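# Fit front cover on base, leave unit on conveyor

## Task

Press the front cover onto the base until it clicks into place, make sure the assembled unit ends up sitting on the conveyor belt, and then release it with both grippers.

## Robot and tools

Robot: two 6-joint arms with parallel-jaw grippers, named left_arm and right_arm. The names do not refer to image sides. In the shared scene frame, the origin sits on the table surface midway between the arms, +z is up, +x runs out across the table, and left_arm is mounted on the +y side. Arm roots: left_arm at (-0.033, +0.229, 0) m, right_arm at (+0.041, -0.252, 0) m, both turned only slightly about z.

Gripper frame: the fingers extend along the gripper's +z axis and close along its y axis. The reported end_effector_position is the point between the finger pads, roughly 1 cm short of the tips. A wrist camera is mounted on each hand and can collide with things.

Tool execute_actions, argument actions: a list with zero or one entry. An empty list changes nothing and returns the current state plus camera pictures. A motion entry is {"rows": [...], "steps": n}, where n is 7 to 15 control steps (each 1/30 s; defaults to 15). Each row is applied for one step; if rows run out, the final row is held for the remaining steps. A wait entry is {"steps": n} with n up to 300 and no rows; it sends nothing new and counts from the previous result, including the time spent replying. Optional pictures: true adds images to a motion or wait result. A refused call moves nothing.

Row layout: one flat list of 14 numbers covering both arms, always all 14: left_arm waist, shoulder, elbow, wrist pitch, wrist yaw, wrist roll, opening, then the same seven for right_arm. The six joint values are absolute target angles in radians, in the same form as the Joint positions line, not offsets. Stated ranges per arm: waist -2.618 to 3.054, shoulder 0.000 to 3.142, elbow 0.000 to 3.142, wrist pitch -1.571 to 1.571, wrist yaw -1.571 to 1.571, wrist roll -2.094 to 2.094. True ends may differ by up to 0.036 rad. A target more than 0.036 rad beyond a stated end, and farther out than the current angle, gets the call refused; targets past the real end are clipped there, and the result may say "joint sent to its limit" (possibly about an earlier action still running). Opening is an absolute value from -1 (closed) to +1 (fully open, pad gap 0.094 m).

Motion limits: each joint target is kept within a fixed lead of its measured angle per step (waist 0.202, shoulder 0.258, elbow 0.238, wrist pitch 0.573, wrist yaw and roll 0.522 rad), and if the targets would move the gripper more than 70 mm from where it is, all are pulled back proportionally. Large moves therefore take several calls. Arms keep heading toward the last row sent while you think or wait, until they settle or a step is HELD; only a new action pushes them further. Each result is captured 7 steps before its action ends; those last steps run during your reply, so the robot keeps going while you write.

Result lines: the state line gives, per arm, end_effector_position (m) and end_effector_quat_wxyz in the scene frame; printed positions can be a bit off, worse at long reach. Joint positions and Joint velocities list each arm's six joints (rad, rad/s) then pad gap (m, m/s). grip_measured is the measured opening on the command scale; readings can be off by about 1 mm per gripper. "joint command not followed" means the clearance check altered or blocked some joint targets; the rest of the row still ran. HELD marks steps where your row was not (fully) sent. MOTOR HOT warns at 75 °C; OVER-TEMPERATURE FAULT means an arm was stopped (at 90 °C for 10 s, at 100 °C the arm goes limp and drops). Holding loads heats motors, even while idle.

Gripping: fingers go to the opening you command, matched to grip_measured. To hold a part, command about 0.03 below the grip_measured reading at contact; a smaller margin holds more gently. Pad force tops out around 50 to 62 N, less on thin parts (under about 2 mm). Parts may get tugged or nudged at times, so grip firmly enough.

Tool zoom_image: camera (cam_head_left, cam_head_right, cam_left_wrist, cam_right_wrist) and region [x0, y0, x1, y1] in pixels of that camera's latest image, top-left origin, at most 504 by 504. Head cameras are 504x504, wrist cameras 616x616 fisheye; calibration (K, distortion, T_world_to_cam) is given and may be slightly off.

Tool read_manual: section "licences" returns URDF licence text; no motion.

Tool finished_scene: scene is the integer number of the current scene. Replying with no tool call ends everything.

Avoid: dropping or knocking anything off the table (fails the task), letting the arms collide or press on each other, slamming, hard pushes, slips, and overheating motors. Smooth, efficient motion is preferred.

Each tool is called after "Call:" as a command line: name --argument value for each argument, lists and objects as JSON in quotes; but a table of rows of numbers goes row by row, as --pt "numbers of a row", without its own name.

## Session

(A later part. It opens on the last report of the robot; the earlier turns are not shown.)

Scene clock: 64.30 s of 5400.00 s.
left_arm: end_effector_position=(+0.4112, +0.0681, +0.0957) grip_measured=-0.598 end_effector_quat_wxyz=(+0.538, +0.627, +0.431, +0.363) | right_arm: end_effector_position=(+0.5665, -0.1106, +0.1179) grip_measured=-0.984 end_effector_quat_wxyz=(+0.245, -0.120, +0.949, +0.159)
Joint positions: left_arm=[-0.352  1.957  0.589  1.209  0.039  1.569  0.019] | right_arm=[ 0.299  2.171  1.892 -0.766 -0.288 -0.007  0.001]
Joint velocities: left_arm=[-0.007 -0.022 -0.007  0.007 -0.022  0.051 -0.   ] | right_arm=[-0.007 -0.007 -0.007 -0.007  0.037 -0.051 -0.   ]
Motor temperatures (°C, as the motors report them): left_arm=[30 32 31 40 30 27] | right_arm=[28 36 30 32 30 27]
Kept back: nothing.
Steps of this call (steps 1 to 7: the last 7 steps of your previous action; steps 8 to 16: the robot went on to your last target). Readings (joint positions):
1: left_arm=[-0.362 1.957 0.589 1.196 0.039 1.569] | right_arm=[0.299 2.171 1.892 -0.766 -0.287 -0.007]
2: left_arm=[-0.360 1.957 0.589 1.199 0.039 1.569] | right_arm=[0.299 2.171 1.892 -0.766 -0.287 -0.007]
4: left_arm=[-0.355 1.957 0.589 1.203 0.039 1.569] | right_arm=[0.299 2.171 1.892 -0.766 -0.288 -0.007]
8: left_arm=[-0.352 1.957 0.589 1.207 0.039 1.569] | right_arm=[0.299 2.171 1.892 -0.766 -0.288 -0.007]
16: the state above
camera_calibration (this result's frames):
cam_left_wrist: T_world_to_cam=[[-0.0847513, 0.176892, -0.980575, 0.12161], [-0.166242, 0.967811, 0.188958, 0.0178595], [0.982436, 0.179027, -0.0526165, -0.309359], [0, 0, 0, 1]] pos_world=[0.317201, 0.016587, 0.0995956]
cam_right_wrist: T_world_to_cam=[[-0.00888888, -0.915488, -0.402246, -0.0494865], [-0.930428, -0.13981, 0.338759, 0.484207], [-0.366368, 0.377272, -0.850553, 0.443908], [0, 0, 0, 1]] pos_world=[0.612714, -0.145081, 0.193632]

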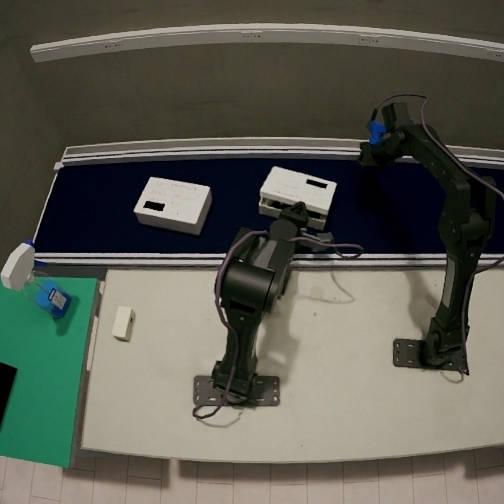

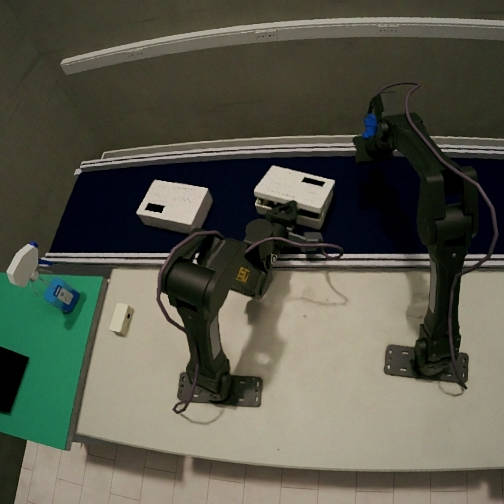

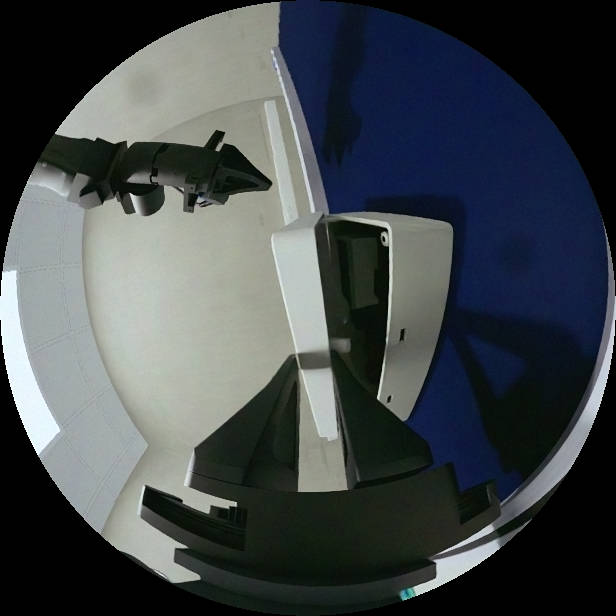

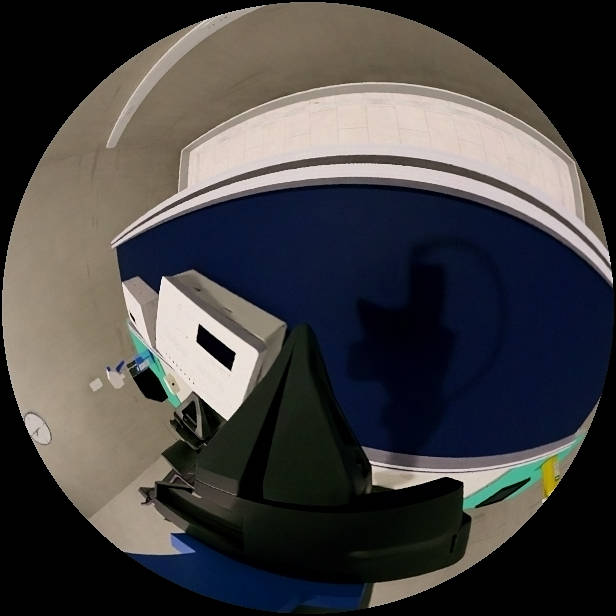

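Call:
execute_actions --actions '[{"rows":[[-0.34,1.96,0.615,1.19,0.03,1.57,-0.6,0.45,2.05,1.9,-0.8,-0.1,0,-1],[-0.34,1.96,0.615,1.16,0.03,1.57,-0.6,0.55,2.05,1.9,-0.8,0,0,-1],[-0.34,1.97,0.615,1.13,0.03,1.57,-0.6,0.7,2.05,1.9,-0.8,0,0,-1]]}]'

Call:
execute_actions --actions '[{"steps":20}]' --pictures true

Call:
zoom_image --camera "cam_left_wrist" --region '[240,190,440,440]'

Scene clock: 65.07 s of 5400.00 s.
left_arm: end_effector_position=(+0.4089, +0.0689, +0.0829) grip_measured=-0.598 end_effector_quat_wxyz=(+0.521, +0.641, +0.441, +0.351) | right_arm: end_effector_position=(+0.5242, -0.0080, +0.1445) grip_measured=-0.984 end_effector_quat_wxyz=(+0.269, -0.223, +0.932, +0.098)
Joint positions: left_arm=[-0.352  1.957  0.589  1.156  0.039  1.569  0.019] | right_arm=[ 0.571  2.104  1.889 -0.78  -0.078 -0.006  0.001]
Joint velocities: left_arm=[ 0.002 -0.007 -0.007 -0.081  0.037 -0.007  0.001] | right_arm=[ 1.394 -0.154 -0.012 -0.037  0.388 -0.007  0.001]
Motor temperatures (°C, as the motors report them): left_arm=[30 32 31 40 30 27] | right_arm=[28 37 30 32 30 27]
Steps of this call (steps 1 to 15: the robot went on to your last target; steps 16 to 23: the first 8 steps of this action). Readings (joint positions):
16: left_arm=[-0.352 1.957 0.589 1.208 0.039 1.569] | right_arm=[0.309 2.166 1.891 -0.768 -0.260 -0.006]
17: left_arm=[-0.352 1.957 0.589 1.203 0.039 1.569] | right_arm=[0.326 2.158 1.889 -0.774 -0.216 -0.006]
19: left_arm=[-0.352 1.957 0.589 1.183 0.039 1.569] | right_arm=[0.389 2.138 1.889 -0.780 -0.149 -0.006]
23: the state above

Scene clock: 65.73 s of 5400.00 s.
left_arm: end_effector_position=(+0.4082, +0.0691, +0.0798) grip_measured=-0.598 end_effector_quat_wxyz=(+0.517, +0.644, +0.443, +0.348) | right_arm: end_effector_position=(+0.4956, +0.0380, +0.1529) grip_measured=-0.984 end_effector_quat_wxyz=(+0.277, -0.270, +0.918, +0.084)
Joint positions: left_arm=[-0.352  1.957  0.589  1.143  0.039  1.569  0.019] | right_arm=[ 0.693  2.085  1.889 -0.788 -0.01  -0.006  0.001]
Joint velocities: left_arm=[ 0.002 -0.017 -0.022  0.051 -0.051 -0.037 -0.   ] | right_arm=[ 0.002 -0.017  0.017 -0.037 -0.051 -0.007 -0.001]
Motor temperatures (°C, as the motors report them): left_arm=[30 32 31 40 30 27] | right_arm=[28 37 30 32 30 27]
Kept back: nothing.
Steps of this call (steps 1 to 7: the last 7 steps of your previous action; steps 8 to 20: the robot went on to your last target). Readings (joint positions):
1: left_arm=[-0.352 1.957 0.589 1.153 0.039 1.569] | right_arm=[0.620 2.098 1.889 -0.780 -0.065 -0.006]
2: left_arm=[-0.352 1.957 0.589 1.151 0.039 1.569] | right_arm=[0.666 2.094 1.889 -0.780 -0.057 -0.006]
4: left_arm=[-0.352 1.957 0.589 1.147 0.039 1.569] | right_arm=[0.734 2.088 1.889 -0.780 -0.053 -0.006]
8: left_arm=[-0.352 1.957 0.589 1.144 0.039 1.569] | right_arm=[0.752 2.085 1.889 -0.783 -0.045 -0.006]
20: the state above
camera_calibration (this result's frames):
cam_left_wrist: T_world_to_cam=[[-0.144824, 0.197857, -0.969473, 0.127772], [-0.153657, 0.963419, 0.219576, 0.012107], [0.977454, 0.180766, -0.109124, -0.30107], [0, 0, 0, 1]] pos_world=[0.314647, 0.0174784, 0.0883589]
cam_right_wrist: T_world_to_cam=[[0.264362, -0.94393, -0.197759, -0.0656942], [-0.917083, -0.309499, 0.251335, 0.440297], [-0.298449, 0.114918, -0.947482, 0.382751], [0, 0, 0, 1]] pos_world=[0.535387, 0.0302758, 0.238996]

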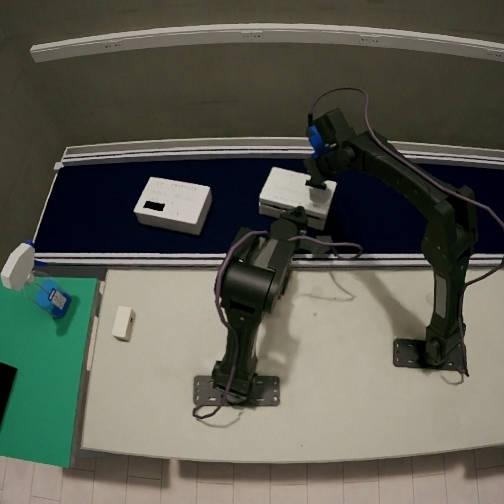

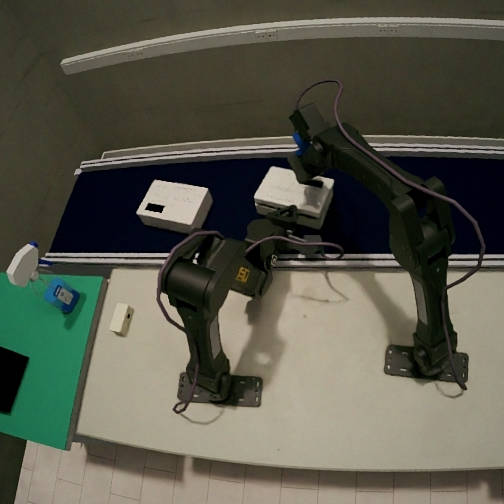

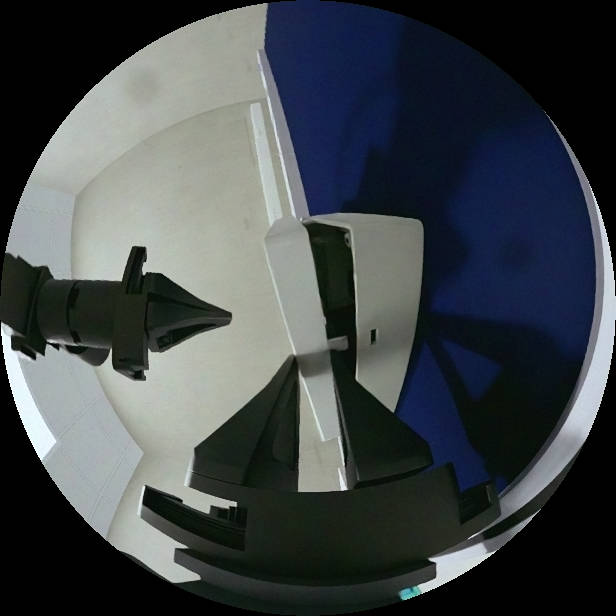

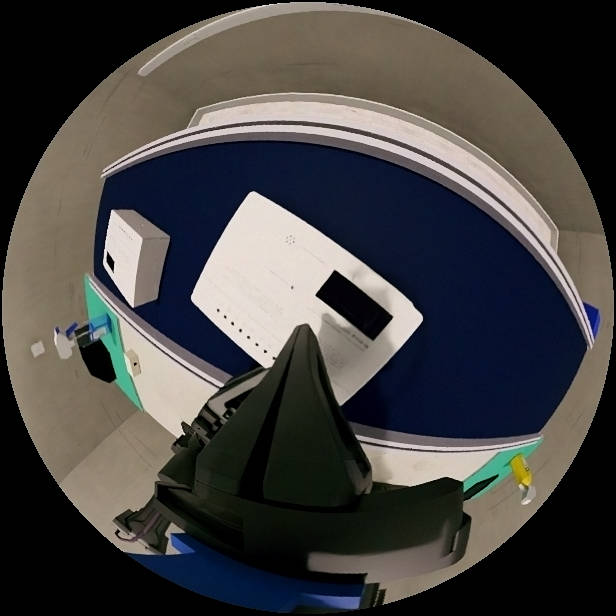

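Region (240, 190, 440, 440) of cam_left_wrist's 616x616 image, scaled by 2.016, with more detail than that image has; it fills the left 403 columns of this view, and the rest is white.

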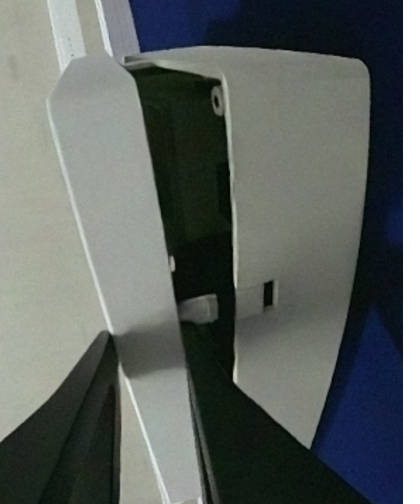

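Call:
execute_actions --actions '[{"rows":[[-0.345,1.97,0.615,1.13,0.03,1.57,-0.6,0.72,2.12,1.9,-0.8,0,0,-1],[-0.345,1.97,0.615,1.13,0.03,1.57,-0.6,0.72,2.15,1.9,-0.8,0,0,-1],[-0.345,1.97,0.615,1.13,0.03,1.57,-0.6,0.72,2.18,1.9,-0.8,0,0,-1],[-0.345,1.97,0.615,1.13,0.03,1.57,-0.6,0.72,2.21,1.9,-0.8,0,0,-1],[-0.345,1.97,0.615,1.13,0.03,1.57,-0.6,0.72,2.26,1.9,-0.8,0,0,-1]]}]'

Call:
execute_actions --actions '[{"rows":[[-0.345,1.97,0.59,1.14,0.03,1.57,-0.42,0.72,2.27,1.9,-0.8,0,0,-1],[-0.345,1.97,0.59,1.14,0.03,1.57,-0.42,0.72,2.27,1.9,-0.8,0,0,-1],[-0.345,1.97,0.59,1.14,0.03,1.57,-0.4,0.72,2.27,1.9,-0.8,0,0,-1],[-0.345,1.95,0.55,1.16,0.03,1.57,-0.4,0.72,2.27,1.9,-0.8,0,0,-1],[-0.345,1.92,0.51,1.18,0.03,1.57,-0.4,0.72,2.27,1.9,-0.8,0,0,-1],[-0.38,1.87,0.43,1.21,0.03,1.57,-0.4,0.72,2.27,1.9,-0.8,0,0,-1]]}]'

Call:
execute_actions --actions '[{"rows":[[-0.38,1.87,0.43,1.21,0.03,1.57,-1,0.72,2.42,1.9,-0.8,0,0,-1]]}]'

Call:
execute_actions --actions '[{"steps":12}]' --pictures true

Call:
zoom_image --camera "cam_left_wrist" --region '[240,190,440,440]'

Scene clock: 66.53 s of 5400.00 s.
left_arm: end_effector_position=(+0.4078, +0.0700, +0.0755) grip_measured=-0.598 end_effector_quat_wxyz=(+0.512, +0.647, +0.447, +0.346) | right_arm: end_effector_position=(+0.4961, +0.0527, +0.1013) grip_measured=-0.984 end_effector_quat_wxyz=(+0.238, -0.283, +0.926, +0.076)
Joint positions: left_arm=[-0.352  1.962  0.589  1.134  0.036  1.569  0.019] | right_arm=[ 0.715  2.203  1.911 -0.775 -0.01  -0.005  0.001]
Joint velocities: left_arm=[ 0.007  0.002 -0.012  0.007 -0.081 -0.051 -0.   ] | right_arm=[ 0.042 -0.002  0.222  0.256 -0.022  0.007 -0.001]
Motor temperatures (°C, as the motors report them): left_arm=[30 32 31 40 30 27] | right_arm=[28 37 30 32 30 27]
Steps of this call (steps 1 to 15: the robot went on to your last target; step 16: nothing new was sent; steps 17 to 24: the first 8 steps of this action). Readings (joint positions):
17: left_arm=[-0.352 1.957 0.589 1.143 0.039 1.569] | right_arm=[0.695 2.087 1.889 -0.788 -0.009 -0.006]
18: left_arm=[-0.352 1.957 0.589 1.143 0.039 1.569] | right_arm=[0.697 2.092 1.889 -0.788 -0.008 -0.006]
20: left_arm=[-0.352 1.957 0.589 1.143 0.039 1.569] | right_arm=[0.704 2.121 1.892 -0.788 -0.008 -0.006]
24: the state above

Scene clock: 67.03 s of 5400.00 s.
left_arm: end_effector_position=(+0.3797, +0.0755, +0.0727) grip_measured=-0.402 end_effector_quat_wxyz=(+0.510, +0.651, +0.446, +0.342) | right_arm: end_effector_position=(+0.4981, +0.0545, +0.0970) grip_measured=-0.984 end_effector_quat_wxyz=(+0.238, -0.283, +0.926, +0.076)
Joint positions: left_arm=[-0.362  1.903  0.473  1.181  0.033  1.569  0.028] | right_arm=[ 0.716  2.215  1.914 -0.764 -0.009 -0.005  0.001]
Joint velocities: left_arm=[-0.164 -0.422 -0.808  0.11  -0.066  0.022 -0.   ] | right_arm=[ 0.002 -0.002 -0.002 -0.007 -0.037 -0.007 -0.   ]
Motor temperatures (°C, as the motors report them): left_arm=[30 32 31 40 30 27] | right_arm=[28 37 30 32 30 27]
Steps of this call (steps 1 to 7: the last 7 steps of your previous action; steps 8 to 15: the first 8 steps of this action). Readings (joint positions):
8: left_arm=[-0.352 1.962 0.592 1.136 0.035 1.569] | right_arm=[0.716 2.215 1.914 -0.764 -0.009 -0.005]
9: left_arm=[-0.352 1.962 0.592 1.137 0.035 1.569] | right_arm=[0.716 2.215 1.914 -0.764 -0.009 -0.005]
11: left_arm=[-0.352 1.962 0.589 1.141 0.035 1.569] | right_arm=[0.716 2.215 1.914 -0.764 -0.009 -0.005]
15: the state above

Scene clock: 67.53 s of 5400.00 s.
left_arm: end_effector_position=(+0.3714, +0.0738, +0.0738) grip_measured=-0.997 end_effector_quat_wxyz=(+0.514, +0.652, +0.441, +0.341) | right_arm: end_effector_position=(+0.5078, +0.0610, +0.0938) grip_measured=-0.984 end_effector_quat_wxyz=(+0.249, -0.282, +0.923, +0.079)
Joint positions: left_arm=[-0.372  1.891  0.442  1.209  0.033  1.569  0.   ] | right_arm=[ 0.716  2.246  1.942 -0.737 -0.009 -0.005  0.001]
Joint velocities: left_arm=[-0.027 -0.002  0.002  0.037 -0.051  0.022  0.001] | right_arm=[ 0.012  0.037  0.027  0.051 -0.022 -0.037 -0.001]
Motor temperatures (°C, as the motors report them): left_arm=[30 32 31 40 30 27] | right_arm=[28 37 30 32 30 27]
Steps of this call (steps 1 to 7: the last 7 steps of your previous action; steps 8 to 15: the first 8 steps of this action). Readings (joint positions):
8: left_arm=[-0.372 1.891 0.442 1.203 0.033 1.569] | right_arm=[0.716 2.221 1.916 -0.764 -0.009 -0.005]
9: left_arm=[-0.372 1.891 0.442 1.205 0.033 1.569] | right_arm=[0.716 2.227 1.923 -0.761 -0.009 -0.005]
11: left_arm=[-0.372 1.891 0.442 1.207 0.033 1.569] | right_arm=[0.716 2.238 1.934 -0.751 -0.009 -0.005]
15: the state above

Scene clock: 67.93 s of 5400.00 s.
left_arm: end_effector_position=(+0.3715, +0.0737, +0.0741) grip_measured=-0.997 end_effector_quat_wxyz=(+0.515, +0.651, +0.441, +0.341) | right_arm: end_effector_position=(+0.5111, +0.0631, +0.0935) grip_measured=-0.984 end_effector_quat_wxyz=(+0.256, -0.282, +0.921, +0.081)
Joint positions: left_arm=[-0.372  1.891  0.442  1.21   0.033  1.569  0.   ] | right_arm=[ 0.716  2.252  1.942 -0.718 -0.009 -0.005  0.001]
Joint velocities: left_arm=[ 0.002 -0.012 -0.007  0.037 -0.037 -0.022 -0.   ] | right_arm=[ 0.012 -0.007  0.012 -0.007  0.037 -0.022  0.   ]
Motor temperatures (°C, as the motors report them): left_arm=[30 33 31 40 30 27] | right_arm=[28 37 30 32 30 27]
Kept back: nothing.
Steps of this call (steps 1 to 7: the last 7 steps of your previous action; steps 8 to 12: the robot went on to your last target). Readings (joint positions):
1: left_arm=[-0.372 1.891 0.442 1.209 0.033 1.569] | right_arm=[0.716 2.248 1.942 -0.734 -0.009 -0.005]
2: left_arm=[-0.372 1.891 0.442 1.209 0.033 1.569] | right_arm=[0.716 2.248 1.942 -0.732 -0.009 -0.005]
4: left_arm=[-0.372 1.891 0.442 1.209 0.033 1.569] | right_arm=[0.716 2.249 1.942 -0.728 -0.009 -0.005]
8: left_arm=[-0.372 1.891 0.442 1.209 0.033 1.569] | right_arm=[0.716 2.251 1.942 -0.722 -0.009 -0.005]
12: the state above
camera_calibration (this result's frames):
cam_left_wrist: T_world_to_cam=[[-0.155324, 0.206263, -0.96609, 0.118985], [-0.136426, 0.964109, 0.227774, -0.00378732], [0.978398, 0.167179, -0.12161, -0.265034], [0, 0, 0, 1]] pos_world=[0.277273, 0.0234173, 0.0835818]
cam_right_wrist: T_world_to_cam=[[0.278229, -0.94254, -0.18495, -0.0661234], [-0.899979, -0.323093, 0.292658, 0.465494], [-0.335598, 0.0850254, -0.93816, 0.348281], [0, 0, 0, 1]] pos_world=[0.554214, 0.058461, 0.178283]

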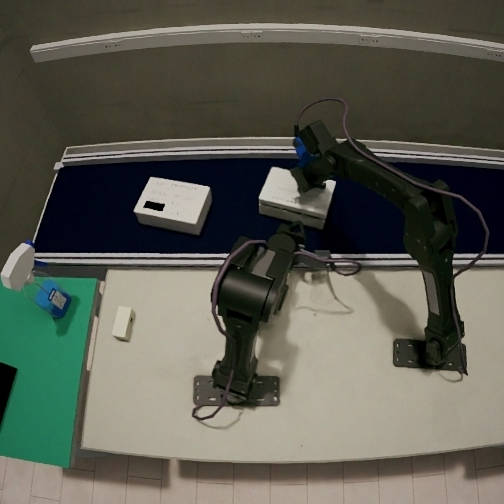

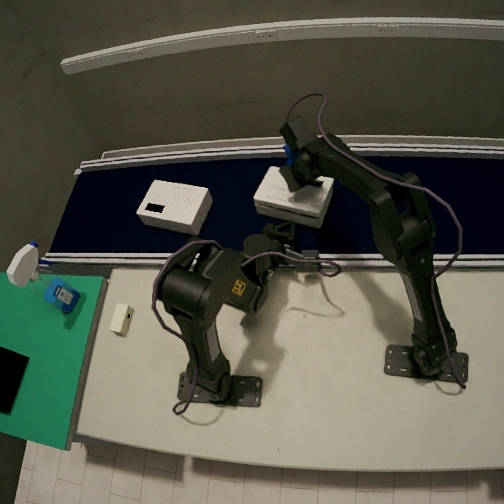

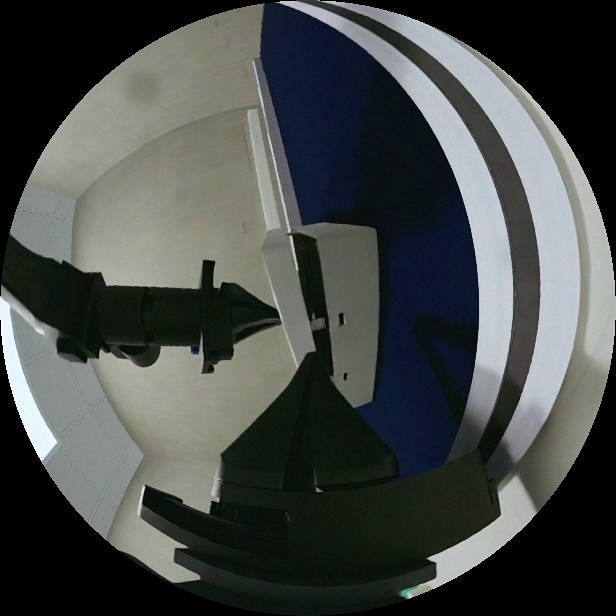

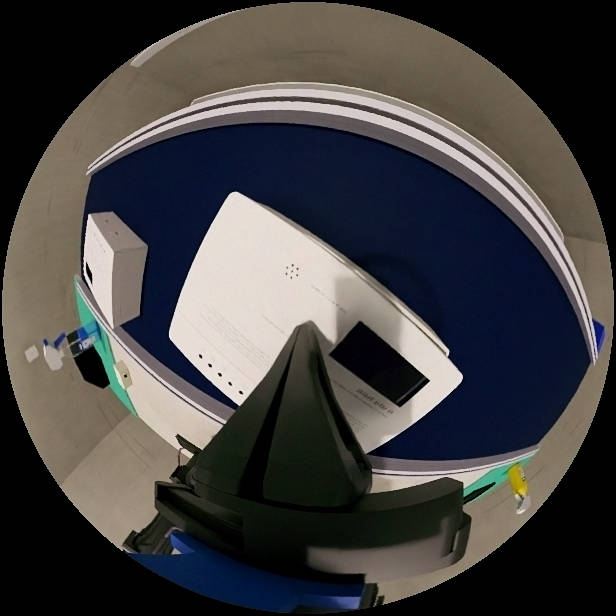

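Region (240, 190, 440, 440) of cam_left_wrist's 616x616 image, scaled by 2.016, with more detail than that image has; it fills the left 403 columns of this view, and the rest is white.

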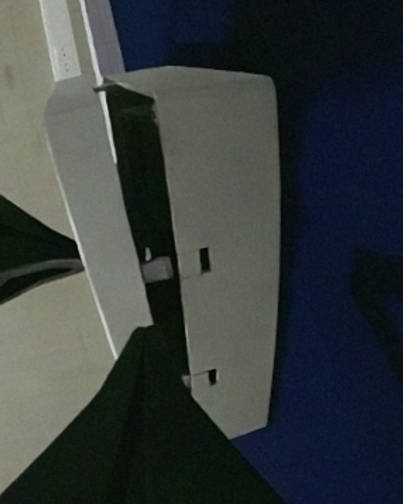

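Call:
execute_actions --actions '[{"rows":[[-0.3,1.9,0.5,1.19,0.05,1.57,-1,0.72,2.3,1.94,-0.73,0,0,-1]],"steps":10}]'

Call:
execute_actions --actions '[{"rows":[[-0.3,1.93,0.53,1.15,0.05,1.57,-1,0.72,2.3,1.94,-0.73,0,0,-1],[-0.3,1.95,0.57,1.13,0.05,1.57,-1,0.72,2.3,1.94,-0.73,0,0,-1],[-0.3,1.97,0.6,1.11,0.05,1.57,-1,0.72,2.3,1.94,-0.73,0,0,-1],[-0.3,1.99,0.635,1.1,0.05,1.57,-1,0.72,2.3,1.94,-0.73,0,0,-1]]}]'

Call:
execute_actions --actions '[{"steps":14}]' --pictures true

Call:
zoom_image --camera "cam_left_wrist" --region '[240,140,460,440]'

Scene clock: 68.40 s of 5400.00 s.
left_arm: end_effector_position=(+0.3821, +0.0858, +0.0792) grip_measured=-0.997 end_effector_quat_wxyz=(+0.514, +0.641, +0.449, +0.351) | right_arm: end_effector_position=(+0.5136, +0.0648, +0.0961) grip_measured=-0.984 end_effector_quat_wxyz=(+0.262, -0.281, +0.920, +0.083)
Joint positions: left_arm=[-0.334  1.891  0.463  1.201  0.043  1.569  0.   ] | right_arm=[ 0.716  2.252  1.946 -0.708 -0.009 -0.005  0.001]
Joint velocities: left_arm=[ 0.515 -0.007  0.276 -0.066 -0.051  0.022 -0.001] | right_arm=[ 0.017  0.007 -0.032 -0.022  0.037 -0.007 -0.001]
Motor temperatures (°C, as the motors report them): left_arm=[30 33 31 40 30 27] | right_arm=[28 37 30 32 30 27]
Steps of this call (steps 1 to 11: the robot went on to your last target; steps 12 to 14: the first 3 steps of this action). Readings (joint positions):
12: left_arm=[-0.366 1.891 0.445 1.207 0.039 1.569] | right_arm=[0.716 2.252 1.945 -0.712 -0.009 -0.005]
13: left_arm=[-0.351 1.891 0.454 1.202 0.043 1.569] | right_arm=[0.716 2.252 1.946 -0.709 -0.009 -0.005]
14: the state above

Scene clock: 68.90 s of 5400.00 s.
left_arm: end_effector_position=(+0.4197, +0.0892, +0.0786) grip_measured=-0.997 end_effector_quat_wxyz=(+0.510, +0.634, +0.458, +0.359) | right_arm: end_effector_position=(+0.5183, +0.0649, +0.0966) grip_measured=-0.984 end_effector_quat_wxyz=(+0.271, -0.279, +0.918, +0.080)
Joint positions: left_arm=[-0.302  1.973  0.608  1.14   0.044  1.569  0.   ] | right_arm=[ 0.715  2.256  1.946 -0.689  0.002 -0.005  0.001]
Joint velocities: left_arm=[-0.007 -0.022  0.032 -0.125 -0.022  0.022 -0.   ] | right_arm=[-0.002  0.012 -0.022  0.037  0.022 -0.051 -0.   ]
Motor temperatures (°C, as the motors report them): left_arm=[30 33 31 40 30 27] | right_arm=[28 37 30 32 30 27]
Steps of this call (steps 1 to 7: the last 7 steps of your previous action; steps 8 to 15: the first 8 steps of this action). Readings (joint positions):
8: left_arm=[-0.302 1.894 0.483 1.198 0.043 1.569] | right_arm=[0.716 2.252 1.946 -0.708 -0.009 -0.005]
9: left_arm=[-0.302 1.903 0.497 1.189 0.043 1.569] | right_arm=[0.716 2.252 1.946 -0.708 -0.009 -0.005]
11: left_arm=[-0.302 1.940 0.552 1.164 0.043 1.569] | right_arm=[0.716 2.252 1.946 -0.708 -0.009 -0.005]
15: the state above

Scene clock: 69.37 s of 5400.00 s.
left_arm: end_effector_position=(+0.4186, +0.0895, +0.0734) grip_measured=-0.997 end_effector_quat_wxyz=(+0.503, +0.639, +0.462, +0.354) | right_arm: end_effector_position=(+0.5185, +0.0647, +0.0966) grip_measured=-0.984 end_effector_quat_wxyz=(+0.271, -0.278, +0.918, +0.079)
Joint positions: left_arm=[-0.302  1.973  0.608  1.118  0.044  1.569  0.   ] | right_arm=[ 0.715  2.256  1.946 -0.689  0.003 -0.005  0.001]
Joint velocities: left_arm=[ 0.002  0.007  0.002 -0.081 -0.051  0.051 -0.   ] | right_arm=[-0.007 -0.002 -0.012 -0.037 -0.037 -0.022 -0.   ]
Motor temperatures (°C, as the motors report them): left_arm=[30 33 31 40 30 27] | right_arm=[28 37 30 32 30 27]
Kept back: nothing.
Steps of this call (steps 1 to 7: the last 7 steps of your previous action; steps 8 to 14: the robot went on to your last target). Readings (joint positions):
1: left_arm=[-0.302 1.973 0.608 1.139 0.044 1.569] | right_arm=[0.715 2.256 1.946 -0.689 0.003 -0.005]
2: left_arm=[-0.302 1.973 0.608 1.138 0.044 1.569] | right_arm=[0.715 2.256 1.946 -0.689 0.003 -0.005]
4: left_arm=[-0.302 1.973 0.608 1.132 0.044 1.569] | right_arm=[0.715 2.256 1.946 -0.689 0.003 -0.005]
8: left_arm=[-0.302 1.973 0.608 1.122 0.044 1.569] | right_arm=[0.715 2.256 1.946 -0.689 0.003 -0.005]
14: the state above
camera_calibration (this result's frames):
cam_left_wrist: T_world_to_cam=[[-0.174043, 0.196002, -0.965035, 0.131043], [-0.19188, 0.954457, 0.228459, 0.0115963], [0.965863, 0.224933, -0.128507, -0.31326], [0, 0, 0, 1]] pos_world=[0.327598, 0.0337096, 0.0835557]
cam_right_wrist: T_world_to_cam=[[0.276626, -0.943252, -0.183723, -0.0654187], [-0.91081, -0.318313, 0.262872, 0.47998], [-0.306436, 0.0946195, -0.947177, 0.338648], [0, 0, 0, 1]] pos_world=[0.559041, 0.0590349, 0.182567]

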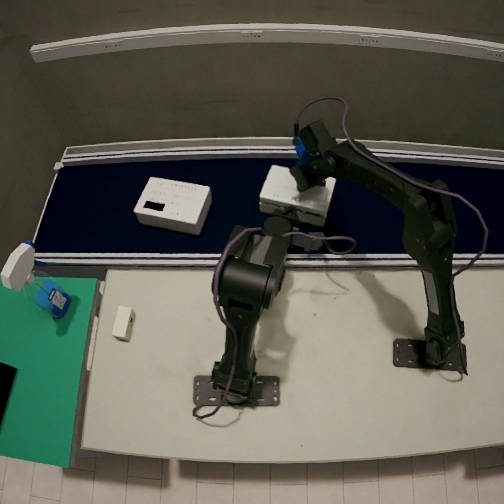

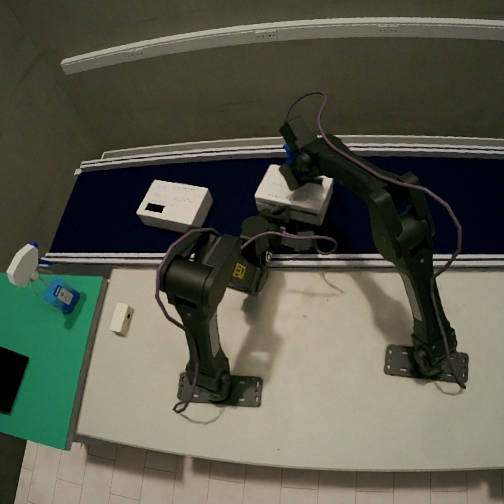

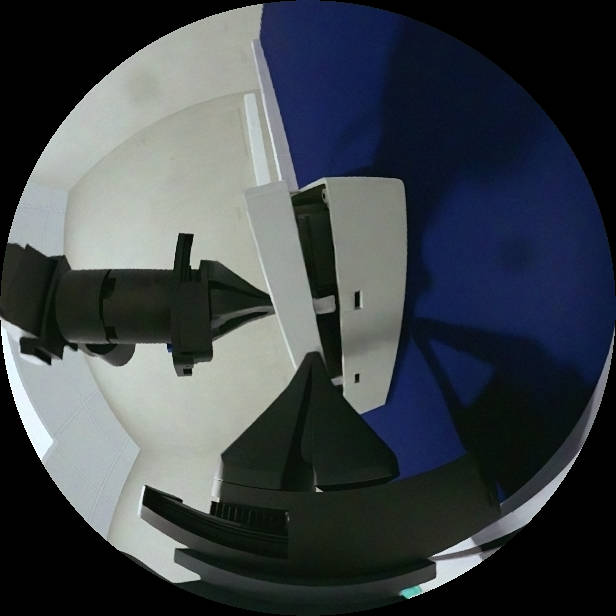

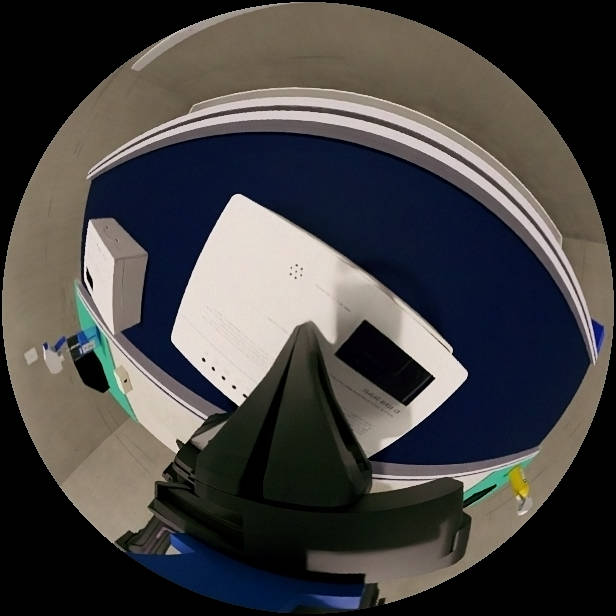

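Region (240, 140, 460, 440) of cam_left_wrist's 616x616 image, scaled by 1.680, with more detail than that image has; it fills the left 370 columns of this view, and the rest is white.

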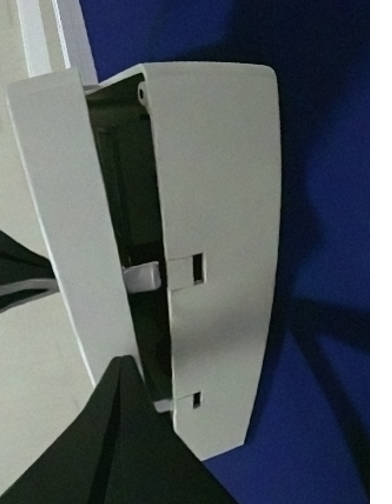

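Call:
execute_actions --actions '[{"rows":[[-0.33,1.93,0.54,1.15,0.05,1.57,-1,0.74,2.33,1.94,-0.7,0,0,-1],[-0.36,1.91,0.5,1.18,0.05,1.57,-1,0.76,2.35,1.94,-0.7,0,0,-1],[-0.4,1.91,0.5,1.18,0.05,1.57,-1,0.78,2.37,1.94,-0.7,0,0,-1]]}]'

Call:
execute_actions --actions '[{"steps":14}]' --pictures true

Call:
zoom_image --camera "cam_left_wrist" --region '[240,190,440,440]'

Scene clock: 70.00 s of 5400.00 s.
left_arm: end_effector_position=(+0.3813, +0.0525, +0.0708) grip_measured=-0.997 end_effector_quat_wxyz=(+0.519, +0.664, +0.429, +0.325) | right_arm: end_effector_position=(+0.5227, +0.0832, +0.0943) grip_measured=-0.984 end_effector_quat_wxyz=(+0.294, -0.286, +0.909, +0.072)
Joint positions: left_arm=[-0.403  1.931  0.515  1.164  0.048  1.569  0.   ] | right_arm=[ 0.75   2.283  1.959 -0.632  0.042 -0.005  0.001]
Joint velocities: left_arm=[-0.046 -0.007  0.017  0.066  0.125  0.007  0.   ] | right_arm=[ 0.105  0.046 -0.002  0.154  0.095  0.051  0.   ]
Motor temperatures (°C, as the motors report them): left_arm=[30 33 31 40 30 27] | right_arm=[28 37 30 32 30 27]
Steps of this call (steps 1 to 11: the robot went on to your last target; steps 12 to 19: the first 8 steps of this action). Readings (joint positions):
12: left_arm=[-0.304 1.970 0.601 1.122 0.044 1.569] | right_arm=[0.716 2.258 1.946 -0.687 0.003 -0.005]
13: left_arm=[-0.310 1.960 0.581 1.134 0.043 1.569] | right_arm=[0.718 2.261 1.947 -0.682 0.006 -0.005]
15: left_arm=[-0.347 1.936 0.535 1.153 0.040 1.569] | right_arm=[0.729 2.271 1.954 -0.667 0.020 -0.005]
19: the state above

Scene clock: 70.47 s of 5400.00 s.
left_arm: end_effector_position=(+0.3821, +0.0521, +0.0744) grip_measured=-0.997 end_effector_quat_wxyz=(+0.524, +0.660, +0.427, +0.329) | right_arm: end_effector_position=(+0.5230, +0.0861, +0.0943) grip_measured=-0.984 end_effector_quat_wxyz=(+0.298, -0.288, +0.907, +0.072)
Joint positions: left_arm=[-0.403  1.931  0.515  1.179  0.049  1.569  0.   ] | right_arm=[ 0.754  2.286  1.959 -0.623  0.045 -0.005  0.001]
Joint velocities: left_arm=[-0.002 -0.012  0.002 -0.007 -0.066  0.022  0.   ] | right_arm=[-0.012  0.002 -0.017  0.007 -0.022 -0.007 -0.001]
Motor temperatures (°C, as the motors report them): left_arm=[30 33 31 40 30 27] | right_arm=[28 37 30 32 30 27]
Kept back: nothing.
Steps of this call (steps 1 to 7: the last 7 steps of your previous action; steps 8 to 14: the robot went on to your last target). Readings (joint positions):
1: left_arm=[-0.403 1.931 0.515 1.167 0.049 1.569] | right_arm=[0.752 2.285 1.959 -0.628 0.044 -0.005]
2: left_arm=[-0.403 1.931 0.515 1.170 0.049 1.569] | right_arm=[0.753 2.285 1.959 -0.624 0.045 -0.005]
4: left_arm=[-0.403 1.931 0.515 1.174 0.049 1.569] | right_arm=[0.754 2.286 1.959 -0.623 0.045 -0.005]
8: left_arm=[-0.403 1.931 0.515 1.178 0.049 1.569] | right_arm=[0.754 2.286 1.959 -0.623 0.045 -0.005]
14: the state above
camera_calibration (this result's frames):
cam_left_wrist: T_world_to_cam=[[-0.144384, 0.208714, -0.96726, 0.121209], [-0.0925395, 0.97037, 0.223199, 0.00165568], [0.985185, 0.121736, -0.120791, -0.272028], [0, 0, 0, 1]] pos_world=[0.285652, 0.00621096, 0.0840124]
cam_right_wrist: T_world_to_cam=[[0.301376, -0.939045, -0.165433, -0.0619319], [-0.920121, -0.331921, 0.207861, 0.502681], [-0.250101, 0.0895744, -0.964067, 0.308414], [0, 0, 0, 1]] pos_world=[0.558326, 0.0810676, 0.182599]

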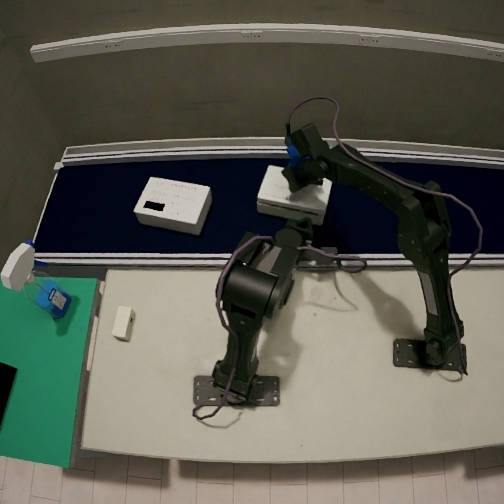

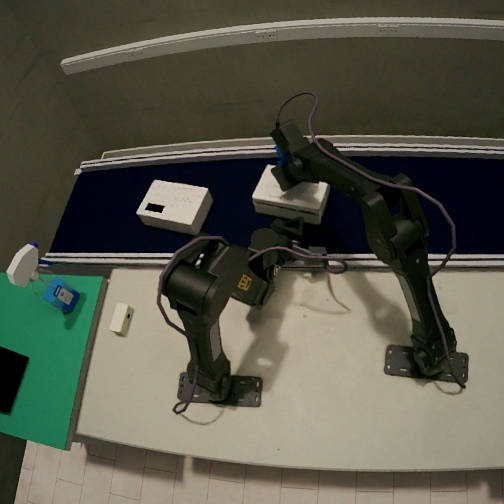

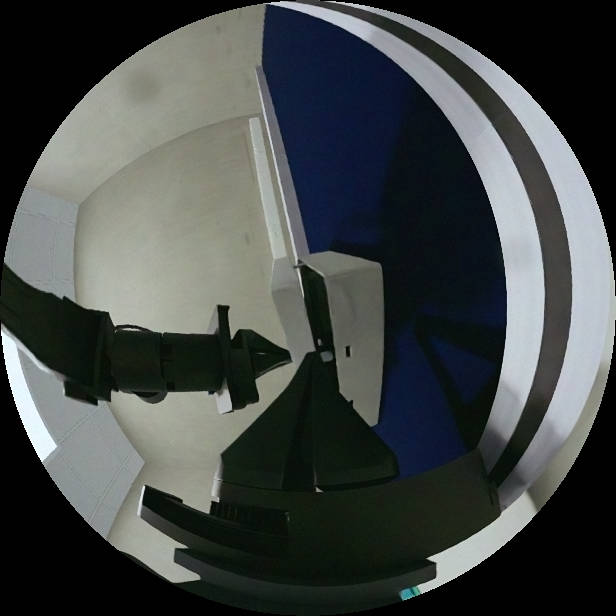

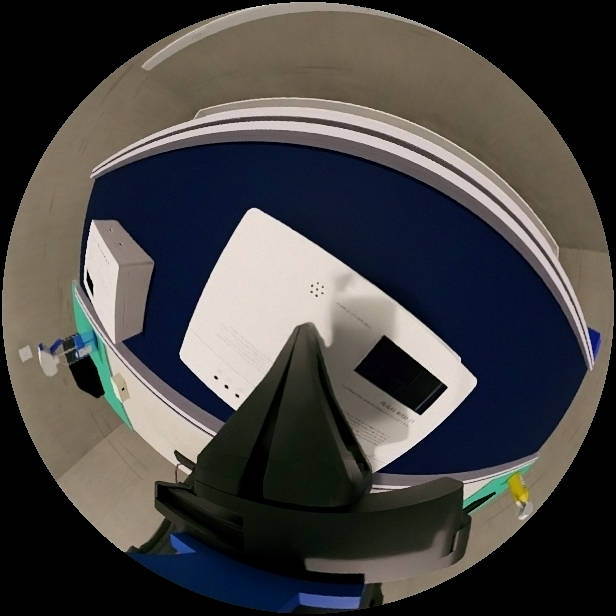

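Region (240, 190, 440, 440) of cam_left_wrist's 616x616 image, scaled by 2.016, with more detail than that image has; it fills the left 403 columns of this view, and the rest is white.

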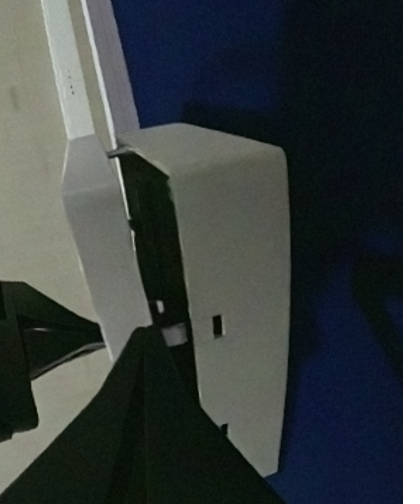

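Call:
execute_actions --actions '[{"rows":[[-0.3,1.75,0.45,1.2,0,1,-1,0.6,2.0,1.9,-0.7,0,0,-1],[-0.2,1.75,0.5,1.1,0,0.5,-1,0.5,2.0,1.9,-0.7,0,0,-1],[-0.03,1.75,0.7,0.7,0,0,-1,0.15,2.0,1.7,-0.3,0,0,-1]]}]'

Call:
execute_actions --actions '[{"rows":[[-0.03,1.9,0.886,0.62,0,0,-1,0.15,2.1,1.1,1,-1,-1.2,-1]]}]'

Call:
execute_actions --actions '[{"rows":[[-0.03,2.0,0.886,0.62,0,0,-1,0.2,2.33,0.86,1.48,-1.17,-1.57,-1]]}]'

Call:
execute_actions --actions '[{"steps":25}]' --pictures true

Scene clock: 71.27 s of 5400.00 s.
left_arm: end_effector_position=(+0.4478, +0.2009, +0.1357) grip_measured=-0.997 end_effector_quat_wxyz=(+0.576, +0.367, +0.686, +0.253) | right_arm: end_effector_position=(+0.5583, -0.0088, +0.1353) grip_measured=-0.984 end_effector_quat_wxyz=(+0.352, -0.204, +0.910, +0.073)
Joint positions: left_arm=[-0.069  1.772  0.68   0.881  0.024  0.91   0.   ] | right_arm=[ 0.571  2.104  1.76  -0.491  0.01  -0.005  0.001]
Joint velocities: left_arm=[ 1.214 -0.281  0.413 -0.784 -0.3   -2.85  -0.   ] | right_arm=[-1.087 -0.427 -0.388  0.579 -0.066 -0.037  0.   ]
Motor temperatures (°C, as the motors report them): left_arm=[30 33 31 41 30 27] | right_arm=[28 37 30 32 30 27]
Steps of this call (steps 1 to 16: the robot went on to your last target; steps 17 to 24: the first 8 steps of this action). Readings (joint positions):
17: left_arm=[-0.394 1.911 0.507 1.170 0.048 1.492] | right_arm=[0.748 2.271 1.954 -0.620 0.042 -0.005]
18: left_arm=[-0.366 1.874 0.492 1.153 0.051 1.410] | right_arm=[0.739 2.255 1.938 -0.629 0.033 -0.005]
20: left_arm=[-0.274 1.819 0.550 1.037 0.048 1.264] | right_arm=[0.702 2.195 1.859 -0.577 0.021 -0.005]
24: the state above

Scene clock: 71.77 s of 5400.00 s.
left_arm: end_effector_position=(+0.4799, +0.2280, +0.1008) grip_measured=-0.997 end_effector_quat_wxyz=(+0.565, +0.023, +0.825, +0.014) | right_arm: end_effector_position=(+0.5808, -0.1612, +0.0859) grip_measured=-0.984 end_effector_quat_wxyz=(+0.560, -0.431, +0.704, +0.070)
Joint positions: left_arm=[-0.022  1.891  0.865  0.656 -0.003  0.052  0.   ] | right_arm=[ 0.098  2.108  1.166  0.469 -0.649 -0.725  0.001]
Joint velocities: left_arm=[-0.007  0.007 -0.002 -0.183 -0.007 -0.344  0.   ] | right_arm=[ 0.32   0.51  -1.551  2.308 -2.044 -2.615 -0.   ]
Motor temperatures (°C, as the motors report them): left_arm=[30 33 31 41 30 27] | right_arm=[28 37 30 32 31 27]
Steps of this call (steps 1 to 7: the last 7 steps of your previous action; steps 8 to 15: the first 8 steps of this action). Readings (joint positions):
8: left_arm=[-0.021 1.774 0.717 0.729 -0.003 0.218] | right_arm=[0.224 2.056 1.673 -0.286 -0.065 -0.082]
9: left_arm=[-0.022 1.814 0.771 0.707 -0.003 0.176] | right_arm=[0.178 2.051 1.605 -0.148 -0.162 -0.181]
11: left_arm=[-0.022 1.877 0.850 0.688 -0.003 0.115] | right_arm=[0.110 2.058 1.453 0.100 -0.342 -0.376]
15: the state above

Scene clock: 72.27 s of 5400.00 s.
left_arm: end_effector_position=(+0.4741, +0.2280, +0.0420) grip_measured=-0.997 end_effector_quat_wxyz=(+0.507, +0.006, +0.862, +0.002) | right_arm: end_effector_position=(+0.4692, -0.0651, +0.0692) grip_measured=-0.984 end_effector_quat_wxyz=(+0.693, -0.689, +0.193, -0.088)
Joint positions: left_arm=[-0.022  2.004  0.876  0.622 -0.003  0.01   0.   ] | right_arm=[ 0.191  2.315  0.872  1.387 -1.11  -1.473  0.001]
Joint velocities: left_arm=[-0.007  0.007 -0.007 -0.139 -0.037  0.022  0.   ] | right_arm=[ 0.051  0.125 -0.11   0.564 -0.344 -0.623 -0.001]
Motor temperatures (°C, as the motors report them): left_arm=[30 33 31 41 30 27] | right_arm=[28 37 30 32 31 27]
Steps of this call (steps 1 to 7: the last 7 steps of your previous action; steps 8 to 15: the first 8 steps of this action). Readings (joint positions):
8: left_arm=[-0.022 1.902 0.866 0.644 -0.003 0.015] | right_arm=[0.161 2.145 1.062 0.916 -0.935 -1.140]
9: left_arm=[-0.022 1.920 0.873 0.652 -0.003 0.014] | right_arm=[0.163 2.158 1.030 1.025 -0.965 -1.202]
11: left_arm=[-0.022 1.963 0.876 0.650 -0.003 0.012] | right_arm=[0.172 2.217 0.954 1.191 -1.024 -1.316]
15: the state above

Scene clock: 73.10 s of 5400.00 s.
left_arm: end_effector_position=(+0.4742, +0.2280, +0.0423) grip_measured=-0.997 end_effector_quat_wxyz=(+0.508, +0.005, +0.861, +0.002) | right_arm: end_effector_position=(+0.4593, -0.0606, +0.0768) grip_measured=-0.984 end_effector_quat_wxyz=(+0.698, -0.695, +0.120, -0.124)
Joint positions: left_arm=[-0.022  2.004  0.876  0.623 -0.003  0.008  0.   ] | right_arm=[ 0.194  2.323  0.868  1.467 -1.16  -1.565  0.001]
Joint velocities: left_arm=[-0.007  0.002 -0.022  0.007 -0.037 -0.095 -0.   ] | right_arm=[ 0.002 -0.002  0.002  0.037  0.037 -0.066  0.   ]
Motor temperatures (°C, as the motors report them): left_arm=[30 33 31 41 30 27] | right_arm=[28 37 30 32 31 27]
Kept back: nothing.
Steps of this call (steps 1 to 7: the last 7 steps of your previous action; steps 8 to 25: the robot went on to your last target). Readings (joint positions):
1: left_arm=[-0.022 2.004 0.876 0.619 -0.003 0.009] | right_arm=[0.193 2.319 0.870 1.403 -1.122 -1.492]
2: left_arm=[-0.022 2.004 0.876 0.621 -0.003 0.009] | right_arm=[0.194 2.321 0.869 1.415 -1.130 -1.507]
4: left_arm=[-0.022 2.004 0.876 0.622 -0.003 0.009] | right_arm=[0.194 2.323 0.868 1.432 -1.142 -1.528]
8: left_arm=[-0.022 2.004 0.876 0.623 -0.003 0.008] | right_arm=[0.194 2.323 0.868 1.454 -1.153 -1.550]
25: the state above
camera_calibration (this result's frames):
cam_left_wrist: T_world_to_cam=[[-0.0636773, -0.988223, -0.139144, 0.26634], [-0.871282, 0.123039, -0.475109, 0.438689], [0.486634, 0.0909799, -0.868856, -0.113037], [0, 0, 0, 1]] pos_world=[0.454189, 0.219512, 0.147272]
cam_right_wrist: T_world_to_cam=[[0.321259, -0.120696, 0.939268, -0.227713], [0.358077, -0.902724, -0.238474, -0.188394], [0.876683, 0.412942, -0.24679, -0.264289], [0, 0, 0, 1]] pos_world=[0.372312, -0.0884156, 0.103733]

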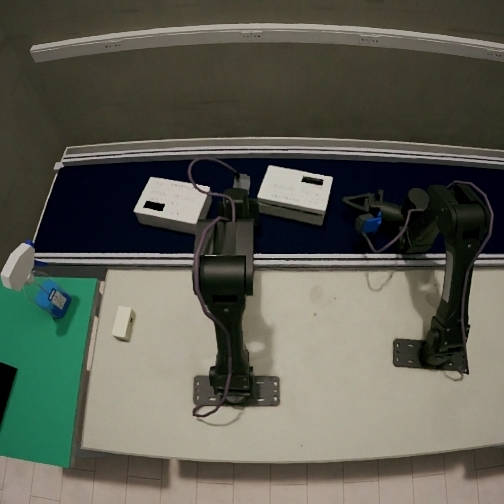

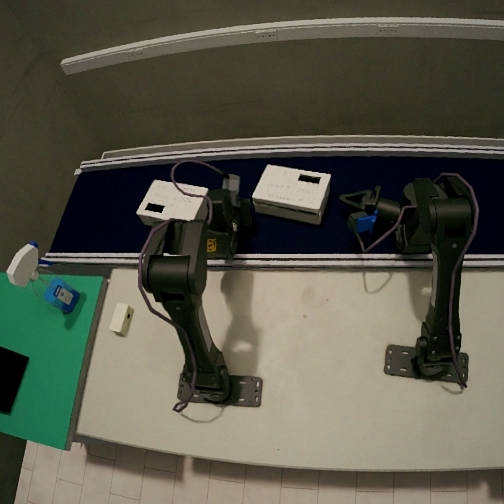

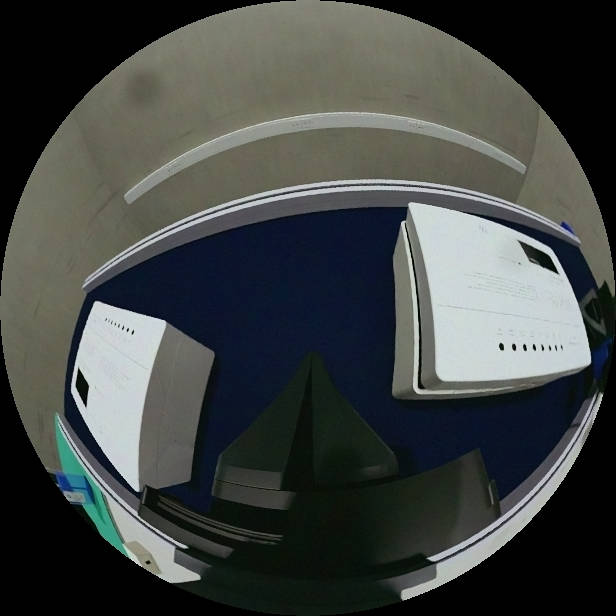

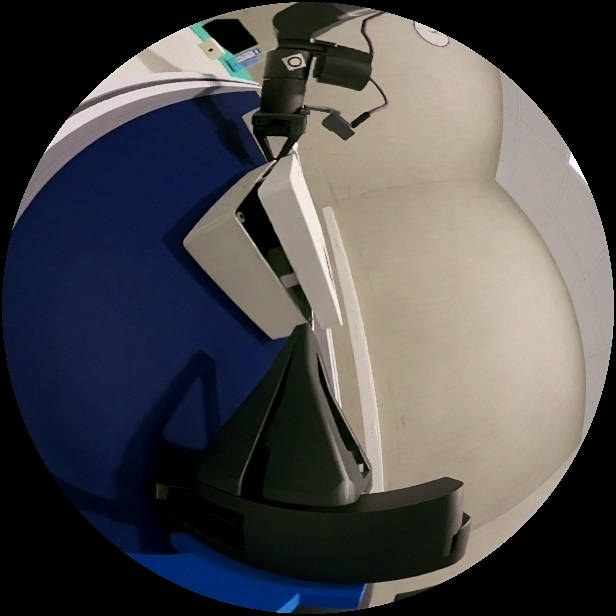

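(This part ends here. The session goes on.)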